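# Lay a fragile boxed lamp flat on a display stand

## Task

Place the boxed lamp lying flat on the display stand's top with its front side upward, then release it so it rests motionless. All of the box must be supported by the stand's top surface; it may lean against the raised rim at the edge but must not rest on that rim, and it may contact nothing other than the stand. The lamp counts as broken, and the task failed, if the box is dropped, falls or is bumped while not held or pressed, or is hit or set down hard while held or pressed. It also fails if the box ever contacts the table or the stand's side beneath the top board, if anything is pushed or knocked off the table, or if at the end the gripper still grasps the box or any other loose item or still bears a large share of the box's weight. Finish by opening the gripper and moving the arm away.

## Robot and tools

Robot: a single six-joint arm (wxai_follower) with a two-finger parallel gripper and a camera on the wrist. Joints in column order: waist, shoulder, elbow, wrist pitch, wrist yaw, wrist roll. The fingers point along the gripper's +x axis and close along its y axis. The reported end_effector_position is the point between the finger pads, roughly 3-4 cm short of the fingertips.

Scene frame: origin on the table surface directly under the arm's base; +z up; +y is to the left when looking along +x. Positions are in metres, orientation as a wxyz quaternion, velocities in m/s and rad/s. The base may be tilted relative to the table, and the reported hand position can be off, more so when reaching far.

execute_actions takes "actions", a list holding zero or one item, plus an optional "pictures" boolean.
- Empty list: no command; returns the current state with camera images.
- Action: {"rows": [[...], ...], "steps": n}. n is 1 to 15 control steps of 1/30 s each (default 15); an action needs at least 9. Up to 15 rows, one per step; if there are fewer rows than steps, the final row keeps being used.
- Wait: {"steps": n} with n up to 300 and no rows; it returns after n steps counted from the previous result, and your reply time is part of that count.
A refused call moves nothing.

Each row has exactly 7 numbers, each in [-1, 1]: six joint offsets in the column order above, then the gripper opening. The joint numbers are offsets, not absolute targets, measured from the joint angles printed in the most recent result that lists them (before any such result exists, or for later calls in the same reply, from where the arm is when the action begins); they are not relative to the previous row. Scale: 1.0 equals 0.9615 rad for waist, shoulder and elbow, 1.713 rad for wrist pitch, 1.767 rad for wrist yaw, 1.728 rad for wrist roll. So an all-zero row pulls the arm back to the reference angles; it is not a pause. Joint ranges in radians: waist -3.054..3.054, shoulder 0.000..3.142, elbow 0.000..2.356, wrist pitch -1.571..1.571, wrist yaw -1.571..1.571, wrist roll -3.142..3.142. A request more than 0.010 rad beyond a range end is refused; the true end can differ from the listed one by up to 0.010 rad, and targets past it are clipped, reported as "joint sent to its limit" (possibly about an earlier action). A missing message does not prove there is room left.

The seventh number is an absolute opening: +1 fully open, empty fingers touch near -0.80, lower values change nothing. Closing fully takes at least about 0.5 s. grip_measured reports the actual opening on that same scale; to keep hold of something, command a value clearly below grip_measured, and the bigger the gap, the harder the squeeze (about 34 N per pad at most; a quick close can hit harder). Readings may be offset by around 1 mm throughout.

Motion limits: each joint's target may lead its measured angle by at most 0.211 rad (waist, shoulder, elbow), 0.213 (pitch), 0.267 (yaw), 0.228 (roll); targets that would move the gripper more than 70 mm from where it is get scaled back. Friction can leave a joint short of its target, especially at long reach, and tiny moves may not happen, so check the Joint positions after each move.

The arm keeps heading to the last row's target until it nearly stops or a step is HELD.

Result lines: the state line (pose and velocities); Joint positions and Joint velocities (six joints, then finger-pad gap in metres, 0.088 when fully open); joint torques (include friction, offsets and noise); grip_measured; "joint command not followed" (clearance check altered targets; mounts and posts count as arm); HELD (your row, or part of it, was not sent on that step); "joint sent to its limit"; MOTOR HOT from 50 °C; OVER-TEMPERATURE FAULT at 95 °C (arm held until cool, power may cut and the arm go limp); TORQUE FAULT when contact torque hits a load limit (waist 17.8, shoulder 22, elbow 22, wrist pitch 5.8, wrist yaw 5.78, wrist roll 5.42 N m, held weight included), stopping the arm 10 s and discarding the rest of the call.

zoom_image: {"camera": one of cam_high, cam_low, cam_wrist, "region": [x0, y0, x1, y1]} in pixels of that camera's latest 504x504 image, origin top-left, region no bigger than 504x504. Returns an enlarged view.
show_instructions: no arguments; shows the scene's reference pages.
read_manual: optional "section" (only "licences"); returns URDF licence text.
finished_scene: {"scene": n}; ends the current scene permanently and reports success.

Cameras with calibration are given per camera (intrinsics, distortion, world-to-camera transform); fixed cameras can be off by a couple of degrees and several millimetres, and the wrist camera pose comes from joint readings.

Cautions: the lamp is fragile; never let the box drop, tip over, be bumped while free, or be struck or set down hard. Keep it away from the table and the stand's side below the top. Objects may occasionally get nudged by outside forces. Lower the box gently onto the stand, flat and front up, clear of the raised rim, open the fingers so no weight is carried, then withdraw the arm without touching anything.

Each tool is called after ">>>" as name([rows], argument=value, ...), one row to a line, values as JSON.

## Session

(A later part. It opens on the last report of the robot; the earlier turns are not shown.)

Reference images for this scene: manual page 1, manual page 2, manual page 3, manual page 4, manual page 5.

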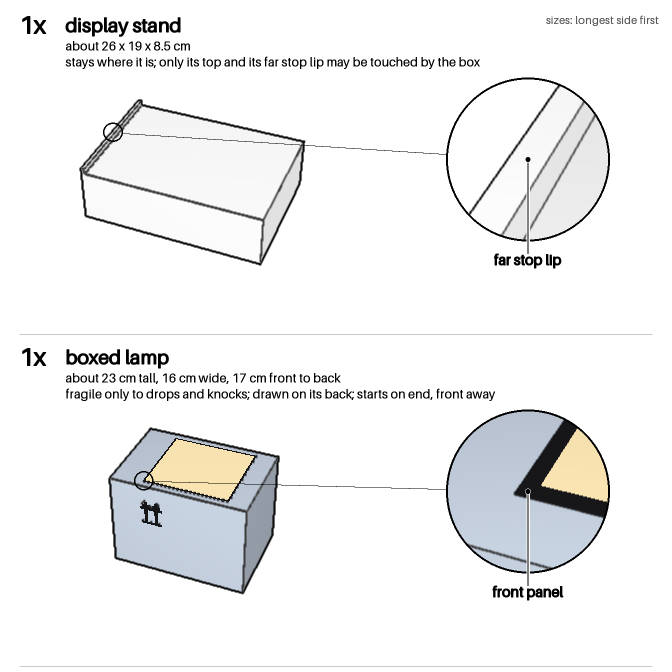

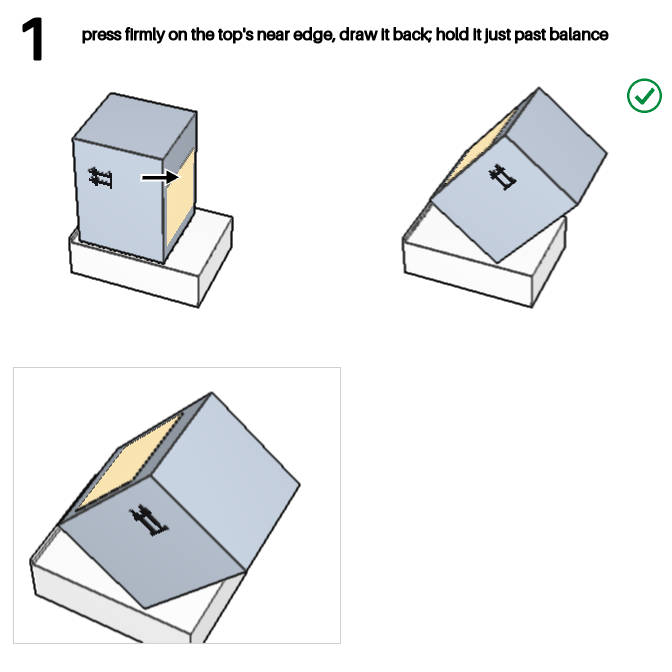

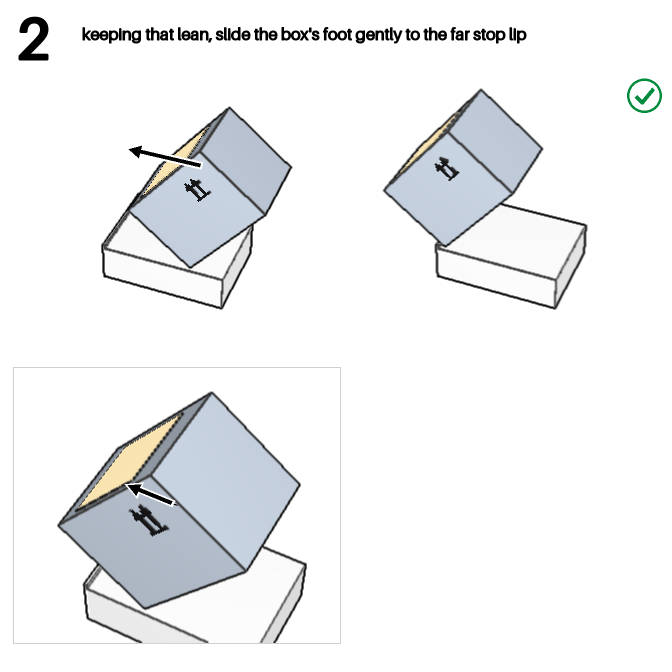

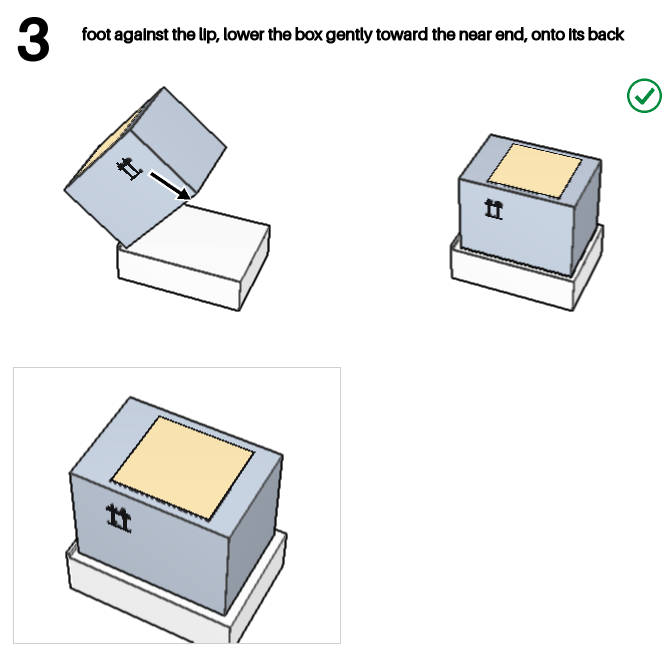

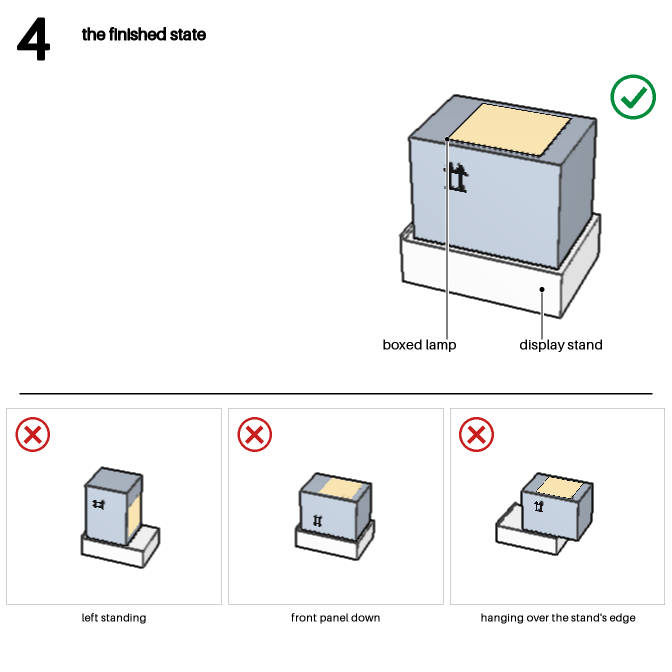

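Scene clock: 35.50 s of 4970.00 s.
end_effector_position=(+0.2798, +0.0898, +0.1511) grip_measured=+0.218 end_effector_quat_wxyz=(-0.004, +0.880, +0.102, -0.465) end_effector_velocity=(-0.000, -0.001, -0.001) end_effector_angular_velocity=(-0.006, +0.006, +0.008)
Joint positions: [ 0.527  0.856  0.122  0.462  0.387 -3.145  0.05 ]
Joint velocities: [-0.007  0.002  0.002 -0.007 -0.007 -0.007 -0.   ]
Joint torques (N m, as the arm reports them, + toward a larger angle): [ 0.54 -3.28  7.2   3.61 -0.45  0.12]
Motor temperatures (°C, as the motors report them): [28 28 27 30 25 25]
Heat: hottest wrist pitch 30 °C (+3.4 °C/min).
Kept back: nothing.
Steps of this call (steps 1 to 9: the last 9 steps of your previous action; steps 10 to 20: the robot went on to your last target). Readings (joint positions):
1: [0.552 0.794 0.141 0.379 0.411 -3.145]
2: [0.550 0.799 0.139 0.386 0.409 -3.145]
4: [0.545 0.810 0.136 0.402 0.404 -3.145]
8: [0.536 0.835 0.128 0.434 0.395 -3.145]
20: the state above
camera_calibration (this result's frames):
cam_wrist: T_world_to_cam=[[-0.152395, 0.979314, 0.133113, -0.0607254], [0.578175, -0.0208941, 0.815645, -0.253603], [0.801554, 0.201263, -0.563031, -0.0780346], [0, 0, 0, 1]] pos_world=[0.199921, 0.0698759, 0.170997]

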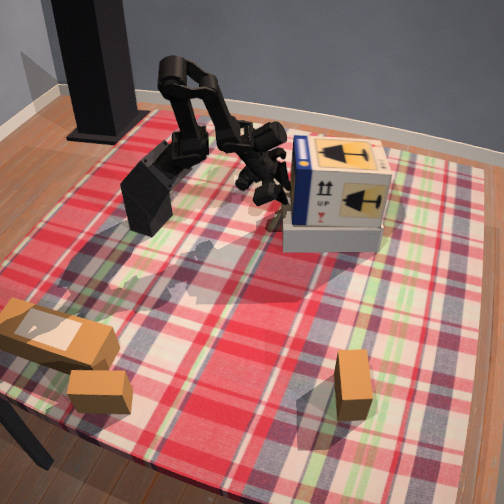

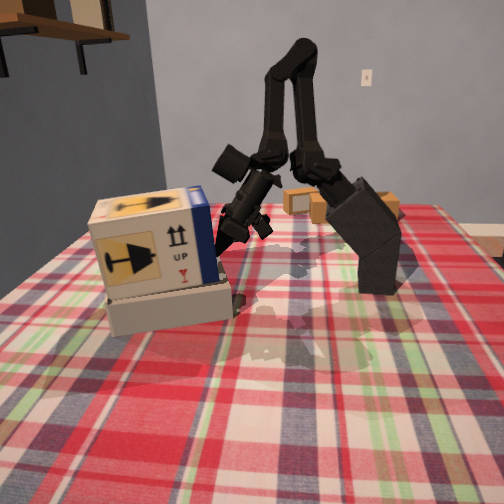

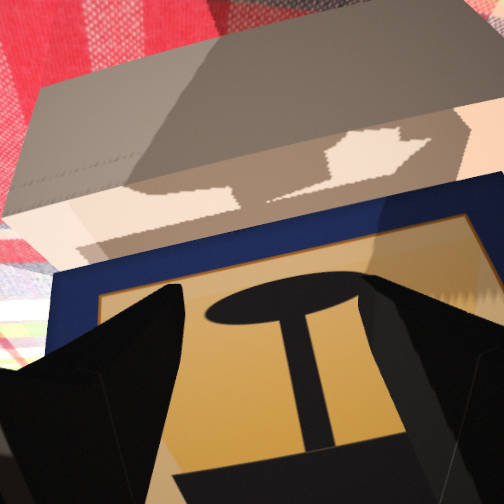

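>>> execute_actions([
  {"rows":[[-0.002,-0.006,0.029,0.024,-0.007,0.002,0.22],[-0.004,0.000,0.028,0.028,-0.008,0.002,0.22],[-0.007,0.007,0.026,0.033,-0.009,0.002,0.22],[-0.009,0.015,0.024,0.039,-0.010,0.002,0.22],[-0.012,0.023,0.022,0.044,-0.012,0.002,0.22],[-0.014,0.031,0.021,0.050,-0.013,0.002,0.22],[-0.017,0.039,0.019,0.056,-0.014,0.002,0.22],[-0.019,0.046,0.018,0.061,-0.016,0.002,0.22],[-0.021,0.053,0.016,0.066,-0.017,0.002,0.22],[-0.024,0.060,0.015,0.071,-0.018,0.002,0.22],[-0.026,0.067,0.014,0.075,-0.019,0.002,0.22],[-0.028,0.073,0.012,0.080,-0.020,0.002,0.22],[-0.030,0.079,0.011,0.084,-0.021,0.002,0.22],[-0.031,0.085,0.010,0.088,-0.022,0.002,0.22],[-0.033,0.091,0.009,0.092,-0.023,0.002,0.22]]},
])

>>> execute_actions([
  {"steps":20},
], pictures=true)

>>> zoom_image(camera="cam_low", region=[50,140,270,350])

Scene clock: 36.50 s of 4970.00 s.
end_effector_position=(+0.2793, +0.0897, +0.1484) grip_measured=+0.218 end_effector_quat_wxyz=(-0.005, +0.880, +0.101, -0.465) end_effector_velocity=(-0.007, -0.000, -0.025) end_effector_angular_velocity=(+0.005, +0.018, +0.003)
Joint positions: [ 0.52   0.878  0.116  0.491  0.38  -3.145  0.05 ]
Joint velocities: [-0.061  0.193 -0.046  0.227 -0.066 -0.007  0.   ]
Joint torques (N m, as the arm reports them, + toward a larger angle): [ 0.74 -3.77  6.79  3.6  -0.49  0.16]
Motor temperatures (°C, as the motors report them): [28 28 27 31 25 25]
Heat: hottest wrist pitch 31 °C (+4.9 °C/min).
Steps of this call (steps 1 to 15: the robot went on to your last target; steps 16 to 24: nothing new was sent; steps 25 to 30: the first 6 steps of this action). Readings (joint positions):
25: [0.527 0.856 0.122 0.464 0.387 -3.145]
26: [0.526 0.858 0.121 0.466 0.386 -3.145]
28: [0.524 0.866 0.119 0.477 0.384 -3.145]
30: the state above

Scene clock: 37.17 s of 4970.00 s.
end_effector_position=(+0.2778, +0.0893, +0.1398) grip_measured=+0.218 end_effector_quat_wxyz=(-0.008, +0.879, +0.100, -0.465) end_effector_velocity=(-0.004, -0.002, -0.003) end_effector_angular_velocity=(-0.018, +0.013, +0.007)
Joint positions: [ 0.496  0.954  0.1    0.585  0.357 -3.145  0.05 ]
Joint velocities: [-0.002  0.002 -0.007 -0.007  0.007 -0.007 -0.   ]
Joint torques (N m, as the arm reports them, + toward a larger angle): [ 0.96 -3.71  6.58  3.6  -0.49  0.12]
Motor temperatures (°C, as the motors report them): [28 28 27 31 25 25]
Heat: hottest wrist pitch 31 °C (+4.8 °C/min).
Kept back: nothing.
Steps of this call (steps 1 to 9: the last 9 steps of your previous action; steps 10 to 20: the robot went on to your last target). Readings (joint positions):
1: [0.518 0.884 0.115 0.499 0.378 -3.145]
2: [0.515 0.892 0.113 0.508 0.376 -3.145]
4: [0.511 0.905 0.110 0.525 0.372 -3.145]
8: [0.503 0.932 0.105 0.557 0.363 -3.145]
20: the state above
camera_calibration (this result's frames):
cam_wrist: T_world_to_cam=[[-0.145473, 0.979656, 0.138242, -0.0616469], [0.580032, -0.0287473, 0.814086, -0.242789], [0.801499, 0.198612, -0.56405, -0.0822435], [0, 0, 0, 1]] pos_world=[0.197775, 0.0697478, 0.159784]

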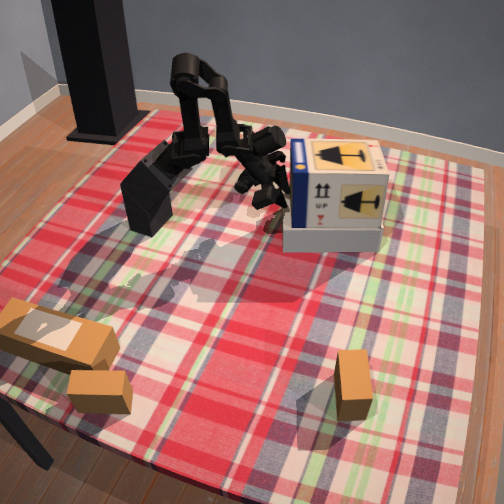

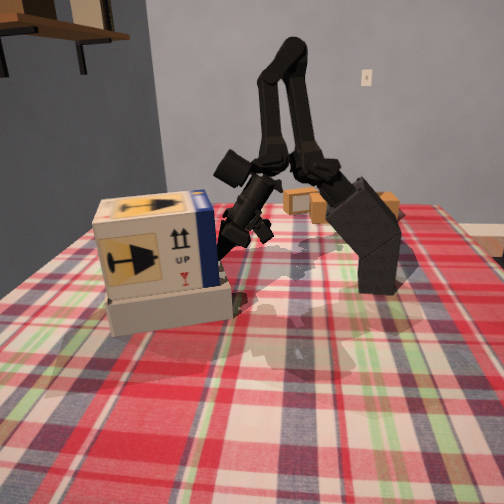

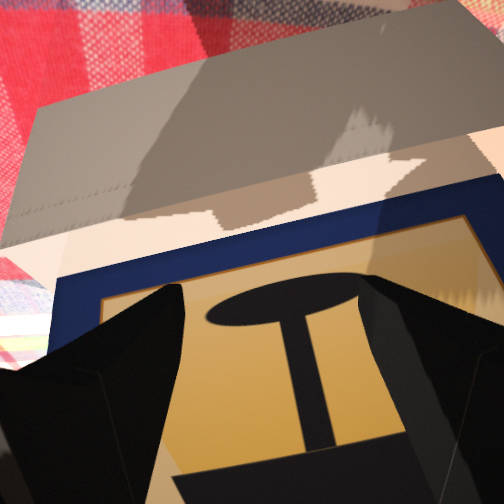

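Region (50, 140, 270, 350) of cam_low's 504x504 image, scaled by 2.291, with more detail than that image has; it fills the top 481 rows of this view, and the rest is white.

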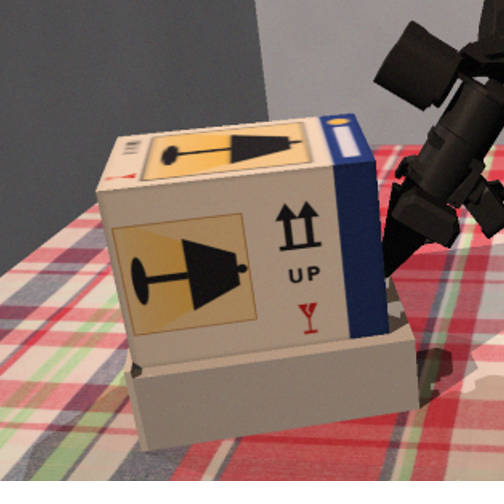

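>>> execute_actions([
  {"rows":[[-0.002,-0.007,0.031,0.023,-0.007,0.002,0.22],[-0.003,-0.003,0.031,0.026,-0.007,0.002,0.22],[-0.004,0.001,0.030,0.028,-0.008,0.002,0.22],[-0.006,0.005,0.030,0.031,-0.008,0.002,0.22],[-0.007,0.009,0.029,0.034,-0.009,0.002,0.22],[-0.008,0.013,0.029,0.037,-0.010,0.002,0.22],[-0.009,0.017,0.028,0.040,-0.010,0.002,0.22],[-0.010,0.022,0.028,0.042,-0.011,0.002,0.22],[-0.011,0.026,0.027,0.045,-0.011,0.002,0.22],[-0.012,0.030,0.027,0.048,-0.012,0.002,0.22],[-0.013,0.034,0.026,0.051,-0.013,0.002,0.22],[-0.015,0.038,0.026,0.054,-0.013,0.002,0.22],[-0.016,0.042,0.025,0.056,-0.014,0.002,0.22],[-0.017,0.046,0.025,0.059,-0.014,0.002,0.22],[-0.018,0.050,0.024,0.062,-0.015,0.002,0.22]]},
])

>>> execute_actions([
  {"steps":20},
], pictures=true)

>>> zoom_image(camera="cam_low", region=[50,140,270,350])

Scene clock: 38.10 s of 4970.00 s.
end_effector_position=(+0.2777, +0.0894, +0.1389) grip_measured=+0.218 end_effector_quat_wxyz=(-0.009, +0.880, +0.100, -0.464) end_effector_velocity=(-0.003, +0.002, -0.005) end_effector_angular_velocity=(+0.041, -0.016, -0.003)
Joint positions: [ 0.493  0.965  0.097  0.603  0.352 -3.146  0.05 ]
Joint velocities: [-0.022  0.061 -0.037  0.125 -0.051  0.007 -0.   ]
Joint torques (N m, as the arm reports them, + toward a larger angle): [ 0.47 -3.32  7.    3.47 -0.43  0.14]
Motor temperatures (°C, as the motors report them): [28 28 27 31 25 25]
Heat: hottest wrist pitch 31 °C (+4.7 °C/min).
Steps of this call (steps 1 to 15: the robot went on to your last target; steps 16 to 22: nothing new was sent; steps 23 to 28: the first 6 steps of this action). Readings (joint positions):
23: [0.496 0.955 0.100 0.586 0.356 -3.146]
24: [0.495 0.956 0.100 0.588 0.356 -3.146]
26: [0.494 0.961 0.099 0.594 0.354 -3.146]
28: the state above

Scene clock: 38.77 s of 4970.00 s.
end_effector_position=(+0.2772, +0.0897, +0.1364) grip_measured=+0.216 end_effector_quat_wxyz=(-0.013, +0.882, +0.101, -0.460) end_effector_velocity=(+0.000, +0.000, -0.000) end_effector_angular_velocity=(-0.009, -0.001, +0.021)
Joint positions: [ 0.484  1.     0.084  0.662  0.339 -3.146  0.05 ]
Joint velocities: [-0.002 -0.002  0.002 -0.007 -0.007 -0.022 -0.   ]
Joint torques (N m, as the arm reports them, + toward a larger angle): [ 0.29 -2.6   7.54  3.2  -0.45  0.08]
Motor temperatures (°C, as the motors report them): [28 28 27 32 25 25]
Heat: hottest wrist pitch 32 °C (+6.2 °C/min).
Kept back: nothing.
Steps of this call (steps 1 to 9: the last 9 steps of your previous action; steps 10 to 20: the robot went on to your last target). Readings (joint positions):
1: [0.492 0.968 0.095 0.608 0.351 -3.146]
2: [0.492 0.970 0.094 0.613 0.350 -3.146]
4: [0.491 0.976 0.092 0.623 0.348 -3.146]
8: [0.488 0.986 0.087 0.644 0.343 -3.146]
20: the state above
camera_calibration (this result's frames):
cam_wrist: T_world_to_cam=[[-0.143109, 0.978558, 0.148134, -0.0636059], [0.570787, -0.0406711, 0.820091, -0.236932], [0.808531, 0.201915, -0.552728, -0.087614], [0, 0, 0, 1]] pos_world=[0.196974, 0.0702964, 0.155301]

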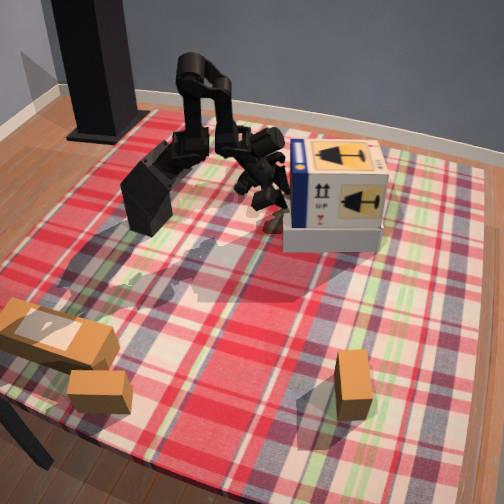

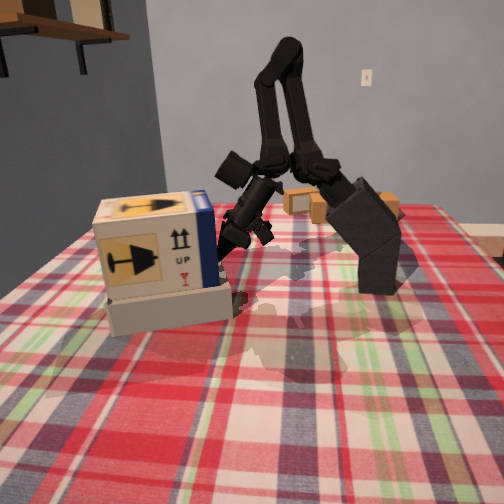

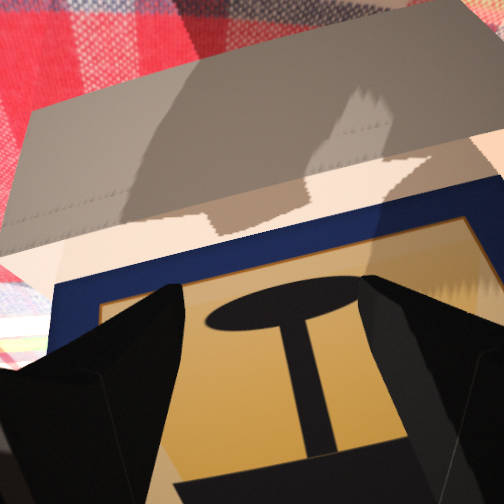

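Region (50, 140, 270, 350) of cam_low's 504x504 image, scaled by 2.291, with more detail than that image has; it fills the top 481 rows of this view, and the rest is white.

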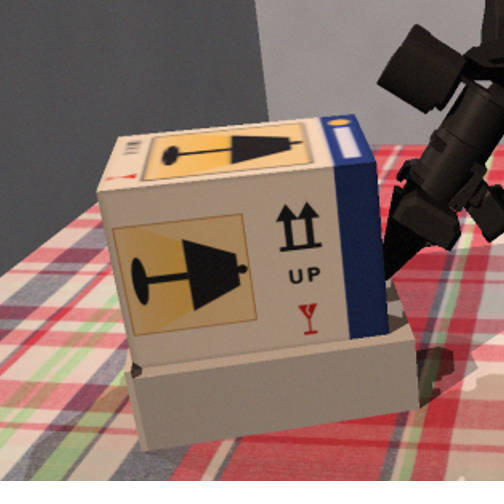

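>>> execute_actions([
  {"rows":[[-0.004,0.002,0.033,0.014,-0.004,0.002,0.22],[-0.003,0.002,0.025,0.010,-0.003,0.002,0.22],[-0.002,0,0.017,0.005,-0.002,0.002,0.22],[-0.001,0,0.009,0,-0.001,0.002,0.22],[0,-0.005,0,-0.010,0,0.002,0.22],[0,-0.025,-0.005,-0.030,0,0.002,0.22],[0,-0.055,-0.01,-0.058,0,0.002,0.22],[0,-0.095,-0.015,-0.092,0,0.002,0.22],[0,-0.14,-0.02,-0.13,0,0.002,0.22],[0,-0.185,-0.02,-0.168,0,0.002,0.22],[0,-0.23,-0.02,-0.206,0,0.002,0.22],[0,-0.275,-0.02,-0.244,0,0.002,0.22],[0,-0.315,-0.02,-0.277,0,0.002,0.22],[0,-0.345,-0.02,-0.302,0,0.002,0.22],[0,-0.36,-0.02,-0.315,0,0.002,0.22]]},
])

>>> execute_actions([
  {"steps":22},
], pictures=true)

>>> zoom_image(camera="cam_high", region=[230,90,420,270])

Scene clock: 39.57 s of 4970.00 s.
end_effector_position=(+0.2736, +0.0891, +0.1346) grip_measured=+0.218 end_effector_quat_wxyz=(-0.011, +0.879, +0.102, -0.465) end_effector_velocity=(-0.033, -0.007, -0.013) end_effector_angular_velocity=(-0.070, +0.154, +0.090)
Joint positions: [ 0.484  0.998  0.079  0.652  0.339 -3.146  0.05 ]
Joint velocities: [-0.002 -0.12  -0.002 -0.3   -0.007 -0.022  0.001]
Joint torques (N m, as the arm reports them, + toward a larger angle): [ 0.8  -3.54  3.43  1.23 -0.11  0.17]
Motor temperatures (°C, as the motors report them): [28 28 27 32 25 25]
Heat: hottest wrist pitch 32 °C (+6.1 °C/min).
Steps of this call (steps 1 to 15: the robot went on to your last target; steps 16 to 18: nothing new was sent; steps 19 to 24: the first 6 steps of this action). Readings (joint positions):
19: [0.484 1.000 0.084 0.662 0.339 -3.146]
20: [0.484 1.000 0.083 0.662 0.339 -3.146]
22: [0.484 1.000 0.080 0.662 0.338 -3.146]
24: the state above

Scene clock: 40.30 s of 4970.00 s.
end_effector_position=(+0.2313, +0.0711, +0.1380) grip_measured=+0.220 end_effector_quat_wxyz=(+0.026, +0.833, +0.118, -0.539) end_effector_velocity=(-0.004, +0.002, -0.000) end_effector_angular_velocity=(+0.017, +0.016, +0.005)
Joint positions: [ 0.484  0.659  0.073  0.126  0.338 -3.146  0.05 ]
Joint velocities: [-0.002 -0.012 -0.002 -0.022 -0.022  0.007 -0.   ]
Joint torques (N m, as the arm reports them, + toward a larger angle): [ 0.47 -2.33  2.81  0.64 -0.09  0.15]
Motor temperatures (°C, as the motors report them): [28 28 27 32 25 25]
Heat: hottest wrist pitch 32 °C (+6.0 °C/min).
Kept back: nothing.
Steps of this call (steps 1 to 9: the last 9 steps of your previous action; steps 10 to 22: the robot went on to your last target). Readings (joint positions):
1: [0.484 0.990 0.079 0.637 0.339 -3.146]
2: [0.484 0.972 0.079 0.607 0.339 -3.146]
4: [0.484 0.918 0.078 0.515 0.339 -3.146]
8: [0.484 0.770 0.076 0.296 0.339 -3.146]
22: the state above
camera_calibration (this result's frames):
cam_wrist: T_world_to_cam=[[-0.196844, 0.974182, 0.110556, -0.0342121], [0.705255, 0.0623598, 0.706206, -0.235474], [0.681078, 0.216982, -0.699322, 0.00276531], [0, 0, 0, 1]] pos_world=[0.157451, 0.0474128, 0.172009]

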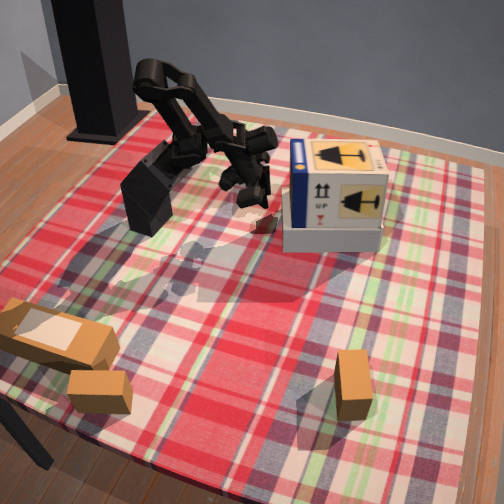

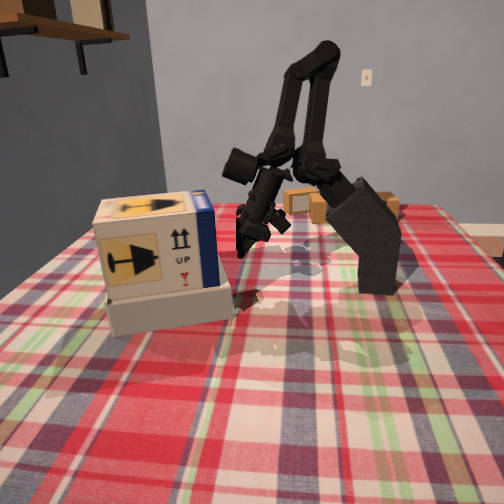

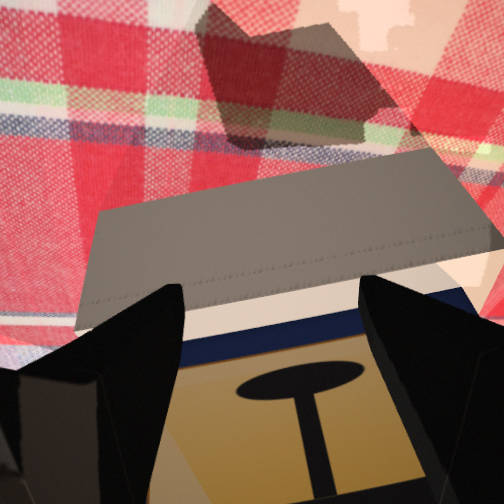

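Region (230, 90, 420, 270) of cam_high's 504x504 image, scaled by 2.653, with more detail than that image has; it fills the top 477 rows of this view, and the rest is white.

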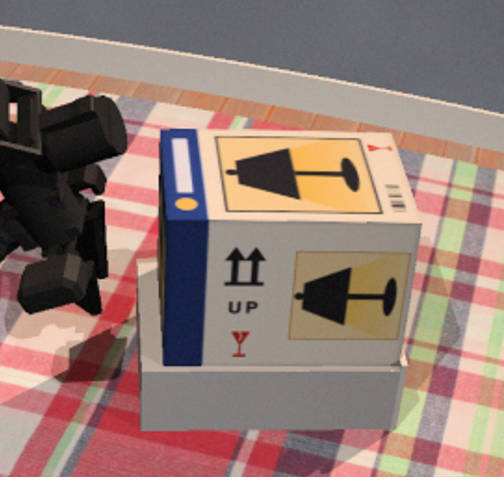

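>>> finished_scene(scene=2)

The scene is finished: the task was done.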